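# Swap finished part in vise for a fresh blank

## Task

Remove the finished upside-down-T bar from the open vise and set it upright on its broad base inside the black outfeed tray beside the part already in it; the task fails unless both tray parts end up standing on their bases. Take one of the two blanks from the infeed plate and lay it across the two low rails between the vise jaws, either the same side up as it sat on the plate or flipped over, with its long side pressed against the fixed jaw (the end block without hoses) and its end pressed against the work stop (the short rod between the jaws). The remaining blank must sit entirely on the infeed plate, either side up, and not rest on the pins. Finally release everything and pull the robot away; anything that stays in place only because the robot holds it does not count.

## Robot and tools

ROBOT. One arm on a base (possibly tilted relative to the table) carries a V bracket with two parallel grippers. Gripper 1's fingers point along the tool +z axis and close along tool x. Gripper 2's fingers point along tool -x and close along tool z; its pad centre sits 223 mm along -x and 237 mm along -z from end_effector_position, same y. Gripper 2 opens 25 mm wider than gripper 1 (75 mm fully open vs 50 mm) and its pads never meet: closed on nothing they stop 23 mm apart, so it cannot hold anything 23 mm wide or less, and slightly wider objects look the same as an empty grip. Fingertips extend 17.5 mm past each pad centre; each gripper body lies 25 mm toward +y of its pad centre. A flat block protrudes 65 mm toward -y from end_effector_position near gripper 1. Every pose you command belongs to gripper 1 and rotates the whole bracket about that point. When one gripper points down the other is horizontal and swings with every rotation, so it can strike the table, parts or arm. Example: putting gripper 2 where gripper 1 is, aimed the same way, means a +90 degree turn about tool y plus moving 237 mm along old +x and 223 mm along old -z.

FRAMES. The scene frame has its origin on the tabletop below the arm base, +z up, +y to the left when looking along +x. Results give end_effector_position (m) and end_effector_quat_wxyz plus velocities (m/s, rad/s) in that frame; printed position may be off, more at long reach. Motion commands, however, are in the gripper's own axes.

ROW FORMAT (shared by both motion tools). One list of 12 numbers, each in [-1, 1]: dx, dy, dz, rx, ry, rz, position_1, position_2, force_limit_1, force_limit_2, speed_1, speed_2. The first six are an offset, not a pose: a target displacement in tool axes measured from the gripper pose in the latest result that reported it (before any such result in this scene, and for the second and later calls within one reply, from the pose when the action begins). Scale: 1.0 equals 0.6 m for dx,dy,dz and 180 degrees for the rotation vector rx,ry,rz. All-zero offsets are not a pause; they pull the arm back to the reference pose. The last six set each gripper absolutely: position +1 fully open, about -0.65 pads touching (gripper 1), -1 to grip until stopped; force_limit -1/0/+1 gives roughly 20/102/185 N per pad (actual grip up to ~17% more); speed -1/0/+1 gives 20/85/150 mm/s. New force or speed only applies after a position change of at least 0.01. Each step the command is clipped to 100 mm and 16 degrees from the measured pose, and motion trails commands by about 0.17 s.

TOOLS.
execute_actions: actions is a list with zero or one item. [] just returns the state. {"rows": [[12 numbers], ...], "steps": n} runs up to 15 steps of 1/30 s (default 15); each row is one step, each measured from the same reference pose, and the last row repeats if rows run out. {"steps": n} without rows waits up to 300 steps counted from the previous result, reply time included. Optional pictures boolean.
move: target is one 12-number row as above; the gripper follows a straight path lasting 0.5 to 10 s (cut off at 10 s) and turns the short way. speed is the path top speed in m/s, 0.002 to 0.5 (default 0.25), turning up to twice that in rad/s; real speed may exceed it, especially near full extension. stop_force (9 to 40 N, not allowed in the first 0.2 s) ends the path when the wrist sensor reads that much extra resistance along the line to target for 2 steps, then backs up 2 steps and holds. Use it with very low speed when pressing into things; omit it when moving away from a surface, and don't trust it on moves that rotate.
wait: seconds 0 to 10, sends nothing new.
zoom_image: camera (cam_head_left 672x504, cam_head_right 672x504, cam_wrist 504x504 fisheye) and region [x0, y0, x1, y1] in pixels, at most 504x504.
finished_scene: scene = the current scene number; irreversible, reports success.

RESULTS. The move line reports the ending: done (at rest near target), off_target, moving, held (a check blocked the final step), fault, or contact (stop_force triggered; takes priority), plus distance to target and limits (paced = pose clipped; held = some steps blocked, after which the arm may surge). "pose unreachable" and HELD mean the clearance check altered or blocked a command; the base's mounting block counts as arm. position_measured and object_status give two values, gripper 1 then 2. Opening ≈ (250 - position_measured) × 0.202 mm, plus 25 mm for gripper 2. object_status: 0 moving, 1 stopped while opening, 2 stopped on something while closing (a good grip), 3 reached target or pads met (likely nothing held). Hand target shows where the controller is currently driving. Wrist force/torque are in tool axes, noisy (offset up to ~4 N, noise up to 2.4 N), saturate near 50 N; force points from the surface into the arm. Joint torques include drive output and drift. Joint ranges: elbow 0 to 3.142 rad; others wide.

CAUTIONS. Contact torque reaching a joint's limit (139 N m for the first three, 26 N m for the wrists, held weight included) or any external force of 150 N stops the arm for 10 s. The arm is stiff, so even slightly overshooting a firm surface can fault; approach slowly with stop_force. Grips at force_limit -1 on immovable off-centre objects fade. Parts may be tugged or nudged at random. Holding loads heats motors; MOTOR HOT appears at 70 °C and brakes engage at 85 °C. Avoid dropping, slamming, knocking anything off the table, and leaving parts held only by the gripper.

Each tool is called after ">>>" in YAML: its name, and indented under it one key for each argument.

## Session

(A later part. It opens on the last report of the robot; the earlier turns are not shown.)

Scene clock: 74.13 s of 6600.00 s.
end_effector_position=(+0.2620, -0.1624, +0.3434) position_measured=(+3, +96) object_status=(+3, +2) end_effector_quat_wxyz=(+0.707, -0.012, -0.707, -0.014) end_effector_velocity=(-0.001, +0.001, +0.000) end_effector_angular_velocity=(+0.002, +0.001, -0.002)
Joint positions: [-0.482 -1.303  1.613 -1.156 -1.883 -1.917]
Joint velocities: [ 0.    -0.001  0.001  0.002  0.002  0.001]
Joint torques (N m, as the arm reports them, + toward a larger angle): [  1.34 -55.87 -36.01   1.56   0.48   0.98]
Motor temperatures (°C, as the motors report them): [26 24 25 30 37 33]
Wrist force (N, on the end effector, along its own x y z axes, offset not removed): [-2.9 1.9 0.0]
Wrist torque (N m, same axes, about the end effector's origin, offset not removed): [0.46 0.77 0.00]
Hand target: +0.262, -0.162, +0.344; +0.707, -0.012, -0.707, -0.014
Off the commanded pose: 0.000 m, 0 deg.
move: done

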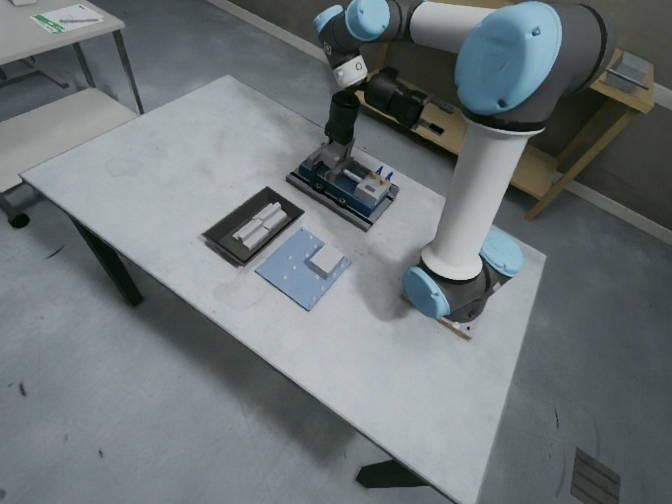

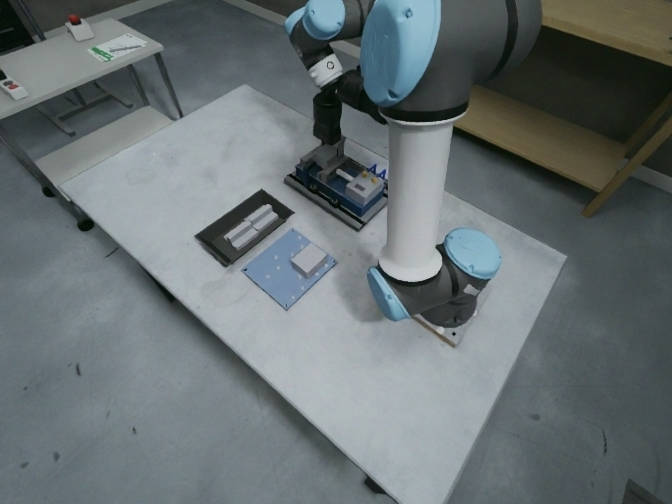

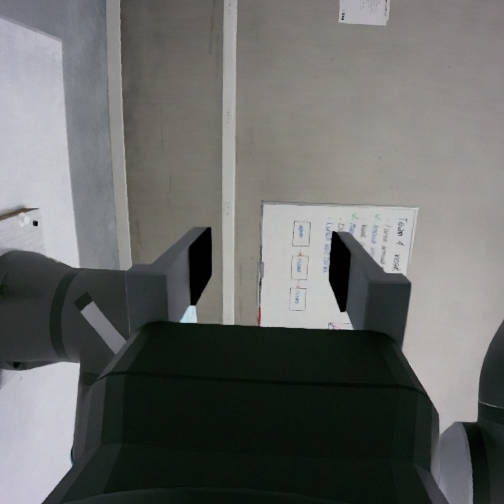

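>>> move:
  target: [0,0,0,0,0,0,1,0.45,0,0,0,-1]

>>> move:
  target: [0,0,0,0,0,0,1,-1,0,0,0,-1]

>>> move:
  target: [0.0015,0,0,0,0,0,1,-1,0,0,0,-1]
  speed: 0.01

>>> move:
  target: [0,0,-0.03,0,0,0,1,-1,0,0,0,0]
  speed: 0.004
  stop_force: 9

>>> move:
  target: [0,0.06,0,0,0,0,1,-1,0,0,0,0]
  speed: 0.004
  stop_force: 15

>>> move:
  target: [0,0,0,0,0,0,1,0.6,0,0,0,-1]

>>> move:
  target: [0.2,0,0,0,0,0,1,0.6,0,0,0,0]

>>> zoom_image:
  camera: "cam_head_left"
  region: [280,130,420,240]

Scene clock: 91.00 s of 6600.00 s.
end_effector_position=(+0.2620, -0.1624, +0.3435) position_measured=(+3, +85) object_status=(+3, +3) end_effector_quat_wxyz=(+0.707, -0.012, -0.707, -0.014) end_effector_velocity=(-0.000, -0.000, -0.000) end_effector_angular_velocity=(+0.001, -0.000, -0.000)
Joint positions: [-0.482 -1.303  1.613 -1.156 -1.883 -1.917]
Joint velocities: [-0.001  0.     0.001 -0.001  0.    -0.001]
Joint torques (N m, as the arm reports them, + toward a larger angle): [ -4.41 -34.8  -19.16  -1.6   -2.85  -0.79]
Motor temperatures (°C, as the motors report them): [26 24 25 30 37 33]
Wrist force (N, on the end effector, along its own x y z axes, offset not removed): [1.7 -0.6 -0.4]
Wrist torque (N m, same axes, about the end effector's origin, offset not removed): [-0.11 -0.30 -0.07]
Hand target: +0.262, -0.162, +0.343; +0.707, -0.012, -0.707, -0.014
Off the commanded pose: 0.000 m, 0 deg.
After step 90, 13.17 s passed at rest.
move: done

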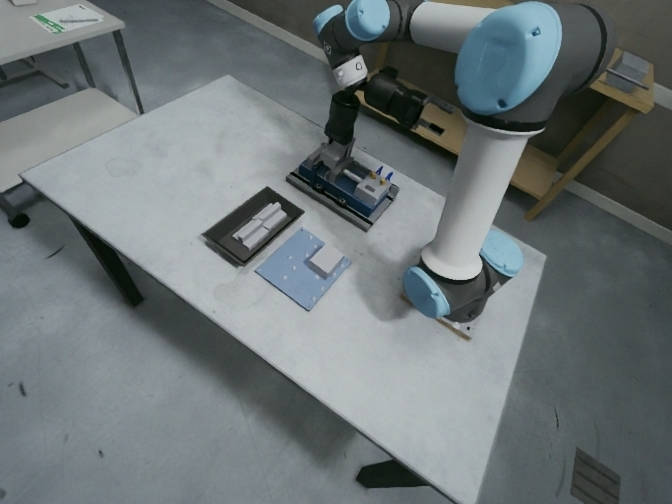

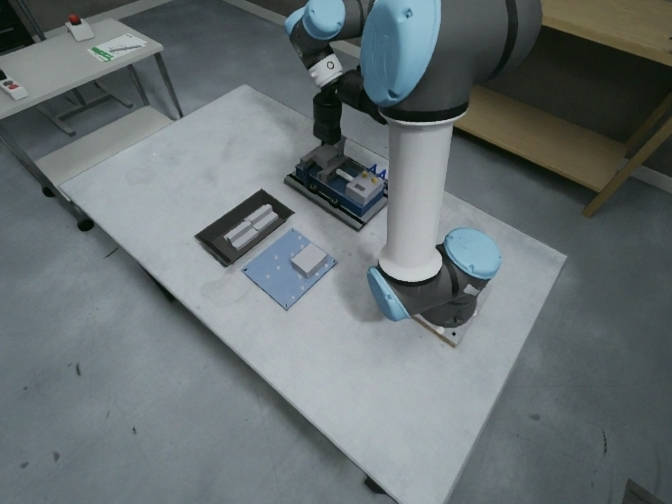

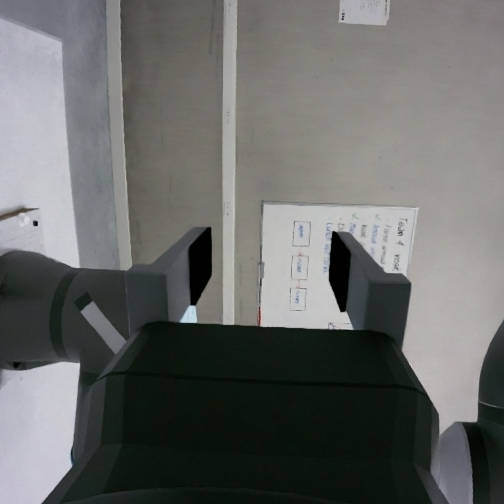

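Scene clock: 91.50 s of 6600.00 s.
end_effector_position=(+0.2620, -0.1624, +0.3435) position_measured=(+3, +96) object_status=(+3, +2) end_effector_quat_wxyz=(+0.707, -0.012, -0.707, -0.014) end_effector_velocity=(-0.000, +0.000, -0.000) end_effector_angular_velocity=(-0.000, +0.001, +0.001)
Joint positions: [-0.482 -1.303  1.613 -1.156 -1.883 -1.917]
Joint velocities: [ 0.001 -0.     0.001 -0.001 -0.     0.   ]
Joint torques (N m, as the arm reports them, + toward a larger angle): [ -4.03 -36.64 -23.86  -0.58  -3.    -0.65]
Motor temperatures (°C, as the motors report them): [26 24 25 30 37 33]
Wrist force (N, on the end effector, along its own x y z axes, offset not removed): [-1.2 0.5 0.5]
Wrist torque (N m, same axes, about the end effector's origin, offset not removed): [0.12 0.48 -0.02]
Hand target: +0.262, -0.162, +0.344; +0.707, -0.012, -0.707, -0.014
Off the commanded pose: 0.000 m, 0 deg.
move: done

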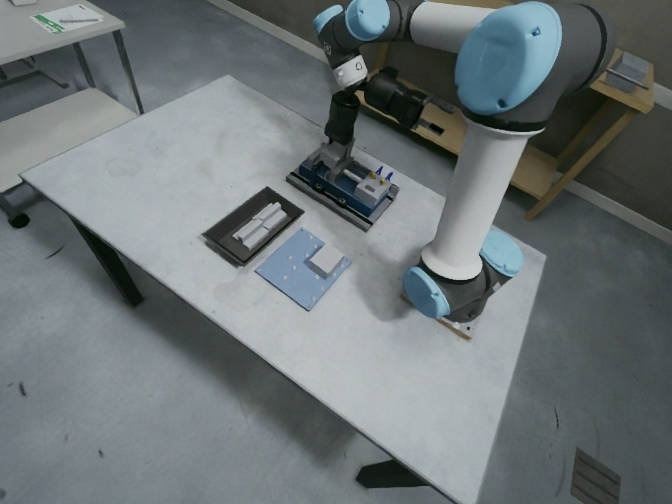

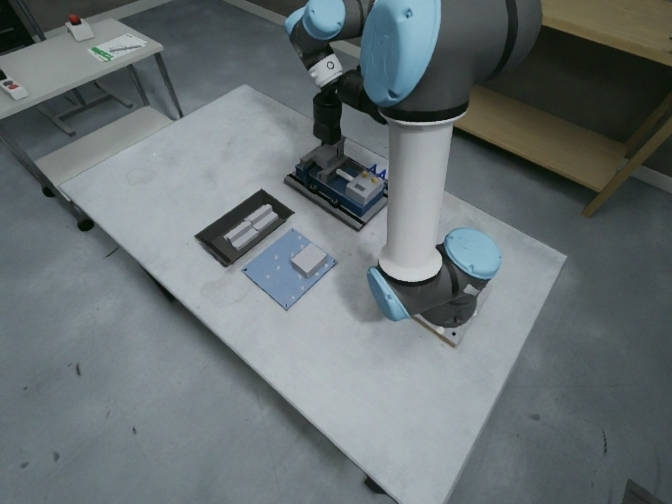

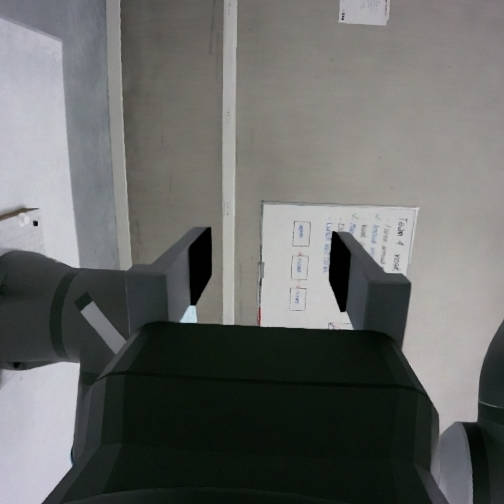

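Scene clock: 92.20 s of 6600.00 s.
end_effector_position=(+0.2620, -0.1624, +0.3444) position_measured=(+3, +96) object_status=(+3, +2) end_effector_quat_wxyz=(+0.707, -0.012, -0.707, -0.014) end_effector_velocity=(-0.000, -0.000, +0.001) end_effector_angular_velocity=(+0.001, +0.003, +0.002)
Joint positions: [-0.482 -1.303  1.611 -1.154 -1.883 -1.917]
Joint velocities: [ 0.001 -0.001  0.     0.003 -0.002 -0.001]
Joint torques (N m, as the arm reports them, + toward a larger angle): [ -6.36 -55.65 -35.98   1.47  -3.24  -0.86]
Motor temperatures (°C, as the motors report them): [26 24 25 30 37 33]
Wrist force (N, on the end effector, along its own x y z axes, offset not removed): [-3.5 -0.2 1.5]
Wrist torque (N m, same axes, about the end effector's origin, offset not removed): [0.07 0.94 0.03]
Hand target: +0.262, -0.162, +0.344; +0.707, -0.012, -0.707, -0.014
Off the commanded pose: 0.000 m, 0 deg.
move: done

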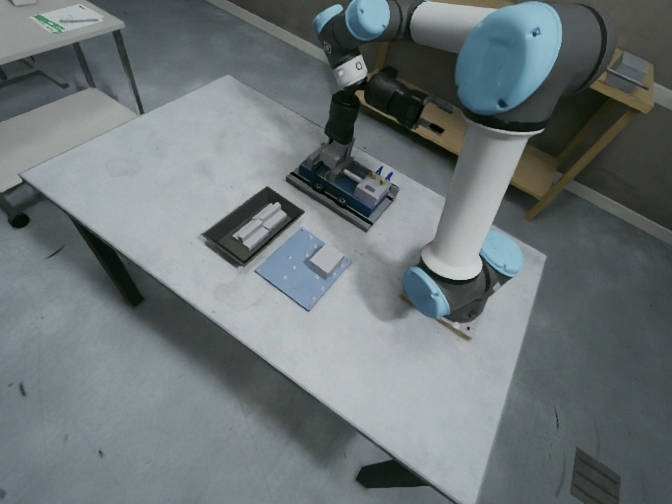

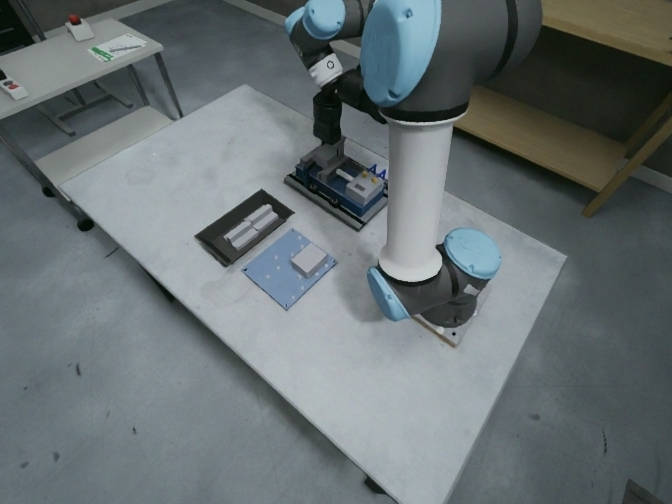

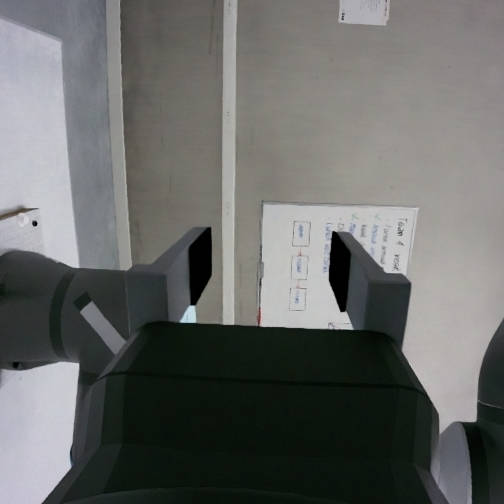

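Scene clock: 94.00 s of 6600.00 s.
end_effector_position=(+0.2677, -0.1626, +0.3443) position_measured=(+3, +96) object_status=(+3, +2) end_effector_quat_wxyz=(+0.707, -0.012, -0.707, -0.014) end_effector_velocity=(-0.001, +0.001, +0.000) end_effector_angular_velocity=(-0.001, -0.003, +0.001)
Joint positions: [-0.477 -1.29   1.594 -1.149 -1.88  -1.914]
Joint velocities: [ 0.002 -0.004  0.004 -0.002  0.     0.001]
Joint torques (N m, as the arm reports them, + toward a larger angle): [ -5.65 -57.35 -27.01  -6.17   2.76   0.39]
Motor temperatures (°C, as the motors report them): [26 24 25 30 37 33]
Wrist force (N, on the end effector, along its own x y z axes, offset not removed): [-0.3 -1.8 16.5]
Wrist torque (N m, same axes, about the end effector's origin, offset not removed): [0.48 4.12 0.37]
Hand target: +0.267, -0.163, +0.344; +0.707, -0.012, -0.707, -0.014
Off the commanded pose: 0.012 m, 0 deg.
move: contact

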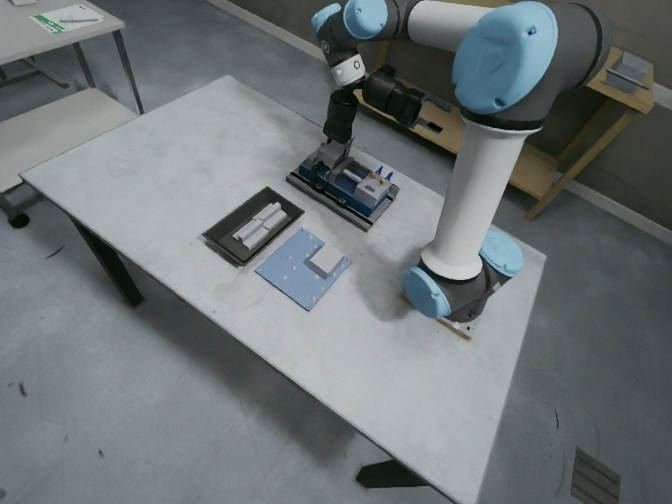

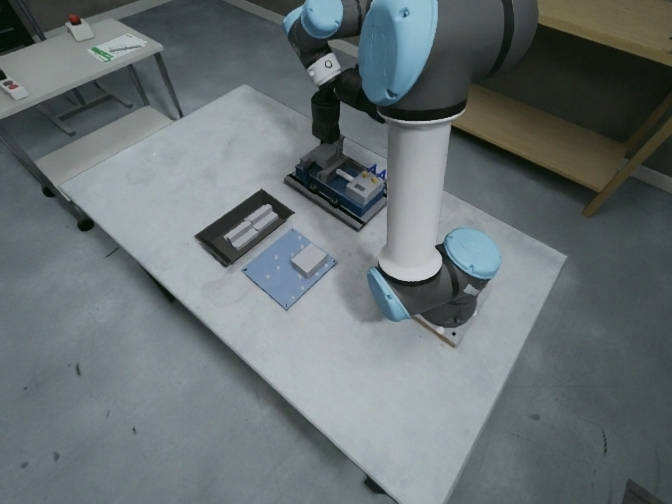

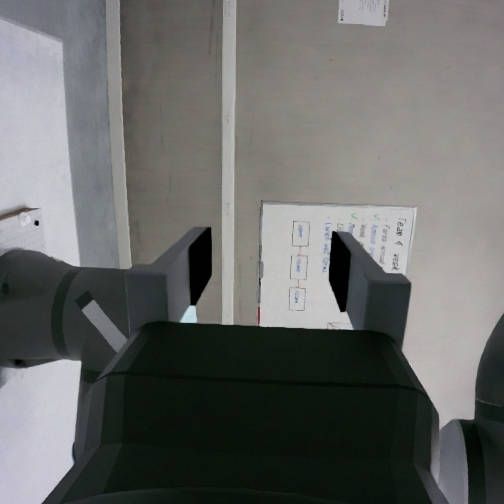

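Scene clock: 96.40 s of 6600.00 s.
end_effector_position=(+0.2679, -0.1545, +0.3444) position_measured=(+3, +96) object_status=(+3, +2) end_effector_quat_wxyz=(+0.707, -0.012, -0.707, -0.014) end_effector_velocity=(-0.001, -0.001, +0.000) end_effector_angular_velocity=(+0.004, +0.002, +0.002)
Joint positions: [-0.465 -1.294  1.599 -1.146 -1.871 -1.903]
Joint velocities: [-0.002  0.     0.001  0.002 -0.001 -0.004]
Joint torques (N m, as the arm reports them, + toward a larger angle): [  5.91 -45.08 -32.05  -2.98   7.65  -5.17]
Motor temperatures (°C, as the motors report them): [26 24 25 30 37 33]
Wrist force (N, on the end effector, along its own x y z axes, offset not removed): [0.5 -20.4 21.5]
Wrist torque (N m, same axes, about the end effector's origin, offset not removed): [-3.73 5.21 5.37]
Hand target: +0.268, -0.155, +0.344; +0.707, -0.012, -0.707, -0.014
Off the commanded pose: 0.028 m, 0 deg.
move: contact

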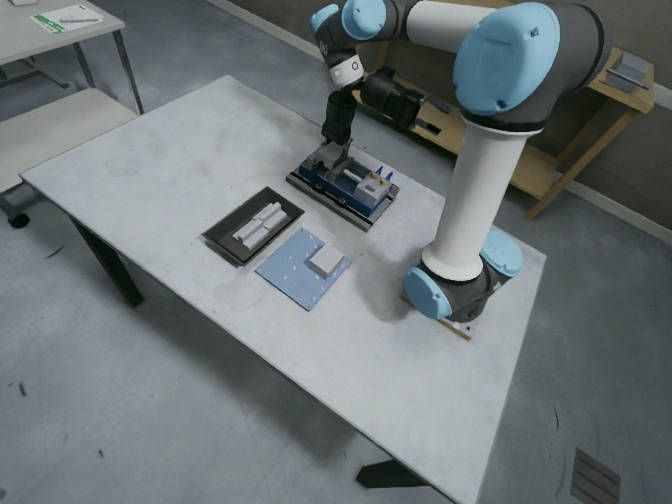

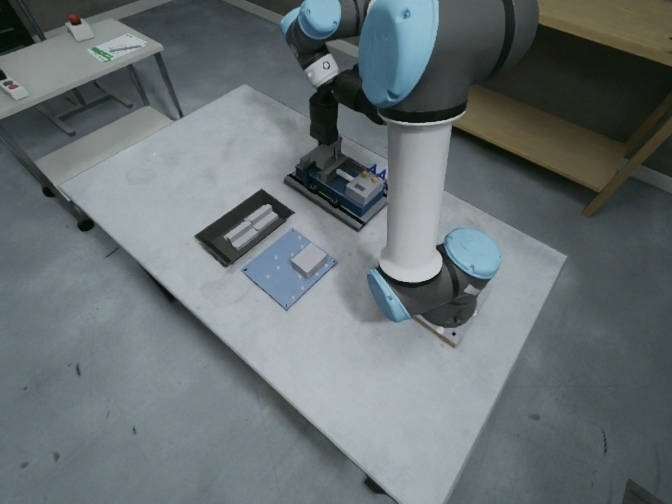

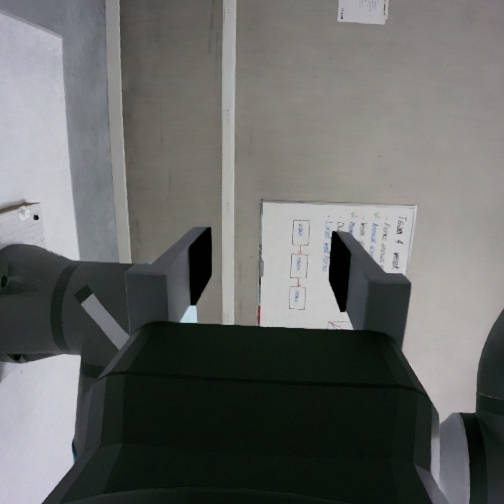

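Scene clock: 96.97 s of 6600.00 s.
end_effector_position=(+0.2680, -0.1545, +0.3444) position_measured=(+3, +63) object_status=(+3, +0) end_effector_quat_wxyz=(+0.707, -0.012, -0.707, -0.014) end_effector_velocity=(+0.001, +0.000, -0.000) end_effector_angular_velocity=(-0.001, -0.003, +0.002)
Joint positions: [-0.465 -1.294  1.599 -1.146 -1.871 -1.903]
Joint velocities: [ 0.002  0.    -0.001 -0.002  0.001 -0.   ]
Joint torques (N m, as the arm reports them, + toward a larger angle): [  6.67 -46.08 -30.02   1.61  -3.19   2.25]
Motor temperatures (°C, as the motors report them): [26 24 25 30 37 33]
Wrist force (N, on the end effector, along its own x y z axes, offset not removed): [2.2 0.5 -0.1]
Wrist torque (N m, same axes, about the end effector's origin, offset not removed): [0.22 -0.45 -0.02]
Hand target: +0.268, -0.154, +0.344; +0.707, -0.012, -0.707, -0.014
Off the commanded pose: 0.000 m, 0 deg.
move: done

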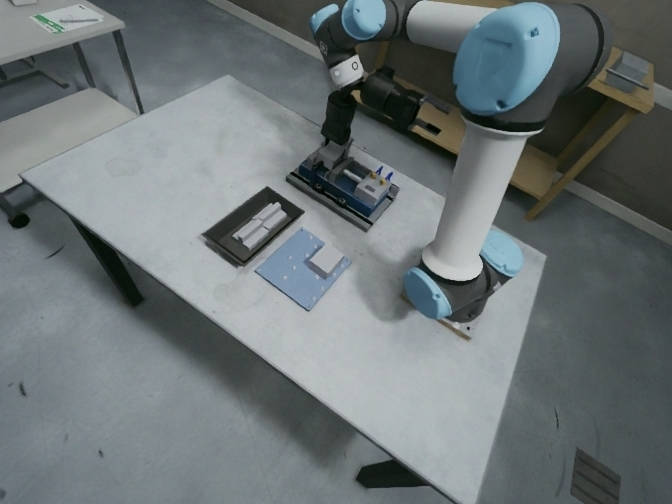

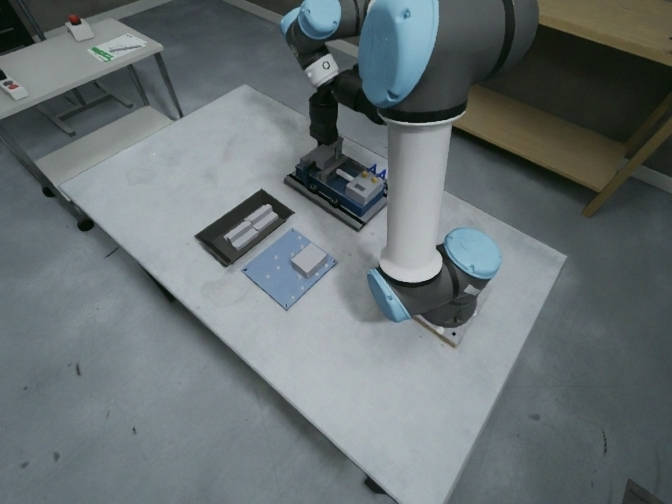

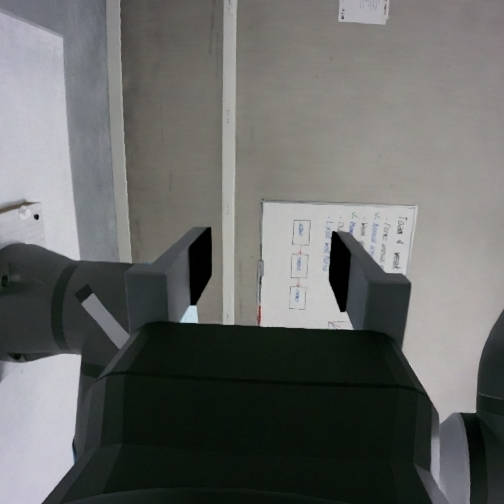

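Scene clock: 98.13 s of 6600.00 s.
end_effector_position=(+0.2677, -0.1546, +0.4642) position_measured=(+3, +63) object_status=(+3, +3) end_effector_quat_wxyz=(+0.707, -0.012, -0.707, -0.014) end_effector_velocity=(+0.001, -0.001, +0.002) end_effector_angular_velocity=(-0.000, -0.000, -0.000)
Joint positions: [-0.467 -1.34   1.347 -0.849 -1.873 -1.905]
Joint velocities: [-0.     0.002 -0.008  0.006 -0.    -0.   ]
Joint torques (N m, as the arm reports them, + toward a larger angle): [ -7.81 -27.37 -35.7    1.32   0.84   2.38]
Motor temperatures (°C, as the motors report them): [26 24 25 30 37 33]
Wrist force (N, on the end effector, along its own x y z axes, offset not removed): [0.6 0.6 0.2]
Wrist torque (N m, same axes, about the end effector's origin, offset not removed): [0.14 -0.12 -0.06]
Hand target: +0.268, -0.155, +0.464; +0.707, -0.012, -0.707, -0.014
Off the commanded pose: 0.000 m, 0 deg.
move: done

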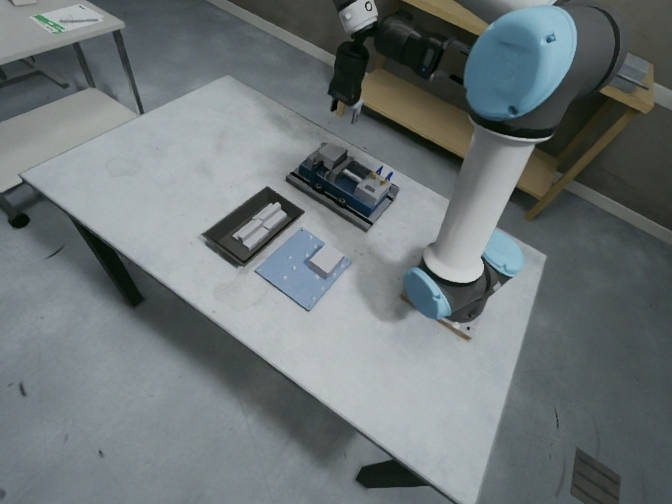

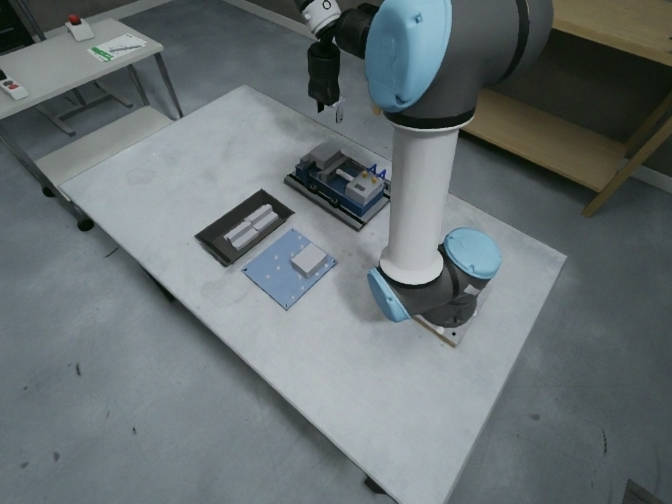

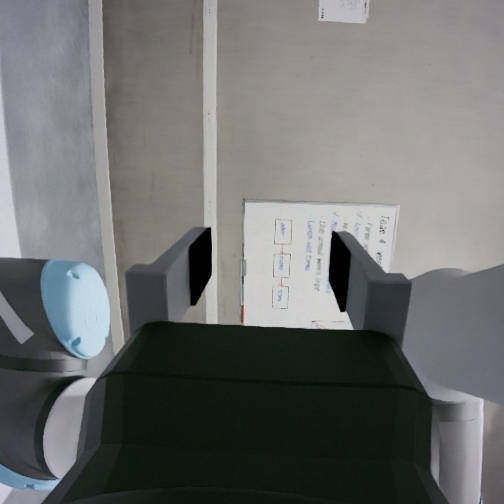

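Region (280, 130, 420, 240) of cam_head_left's 672x504 image, scaled by 3.600, with more detail than that image has; it fills the top 396 rows of this view, and the rest is white.

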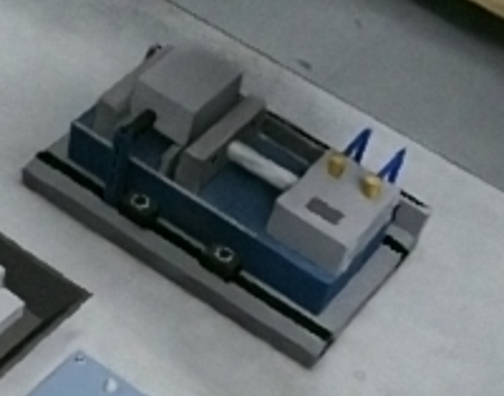

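>>> finished_scene:
  scene: 2

The scene is finished: the task was done.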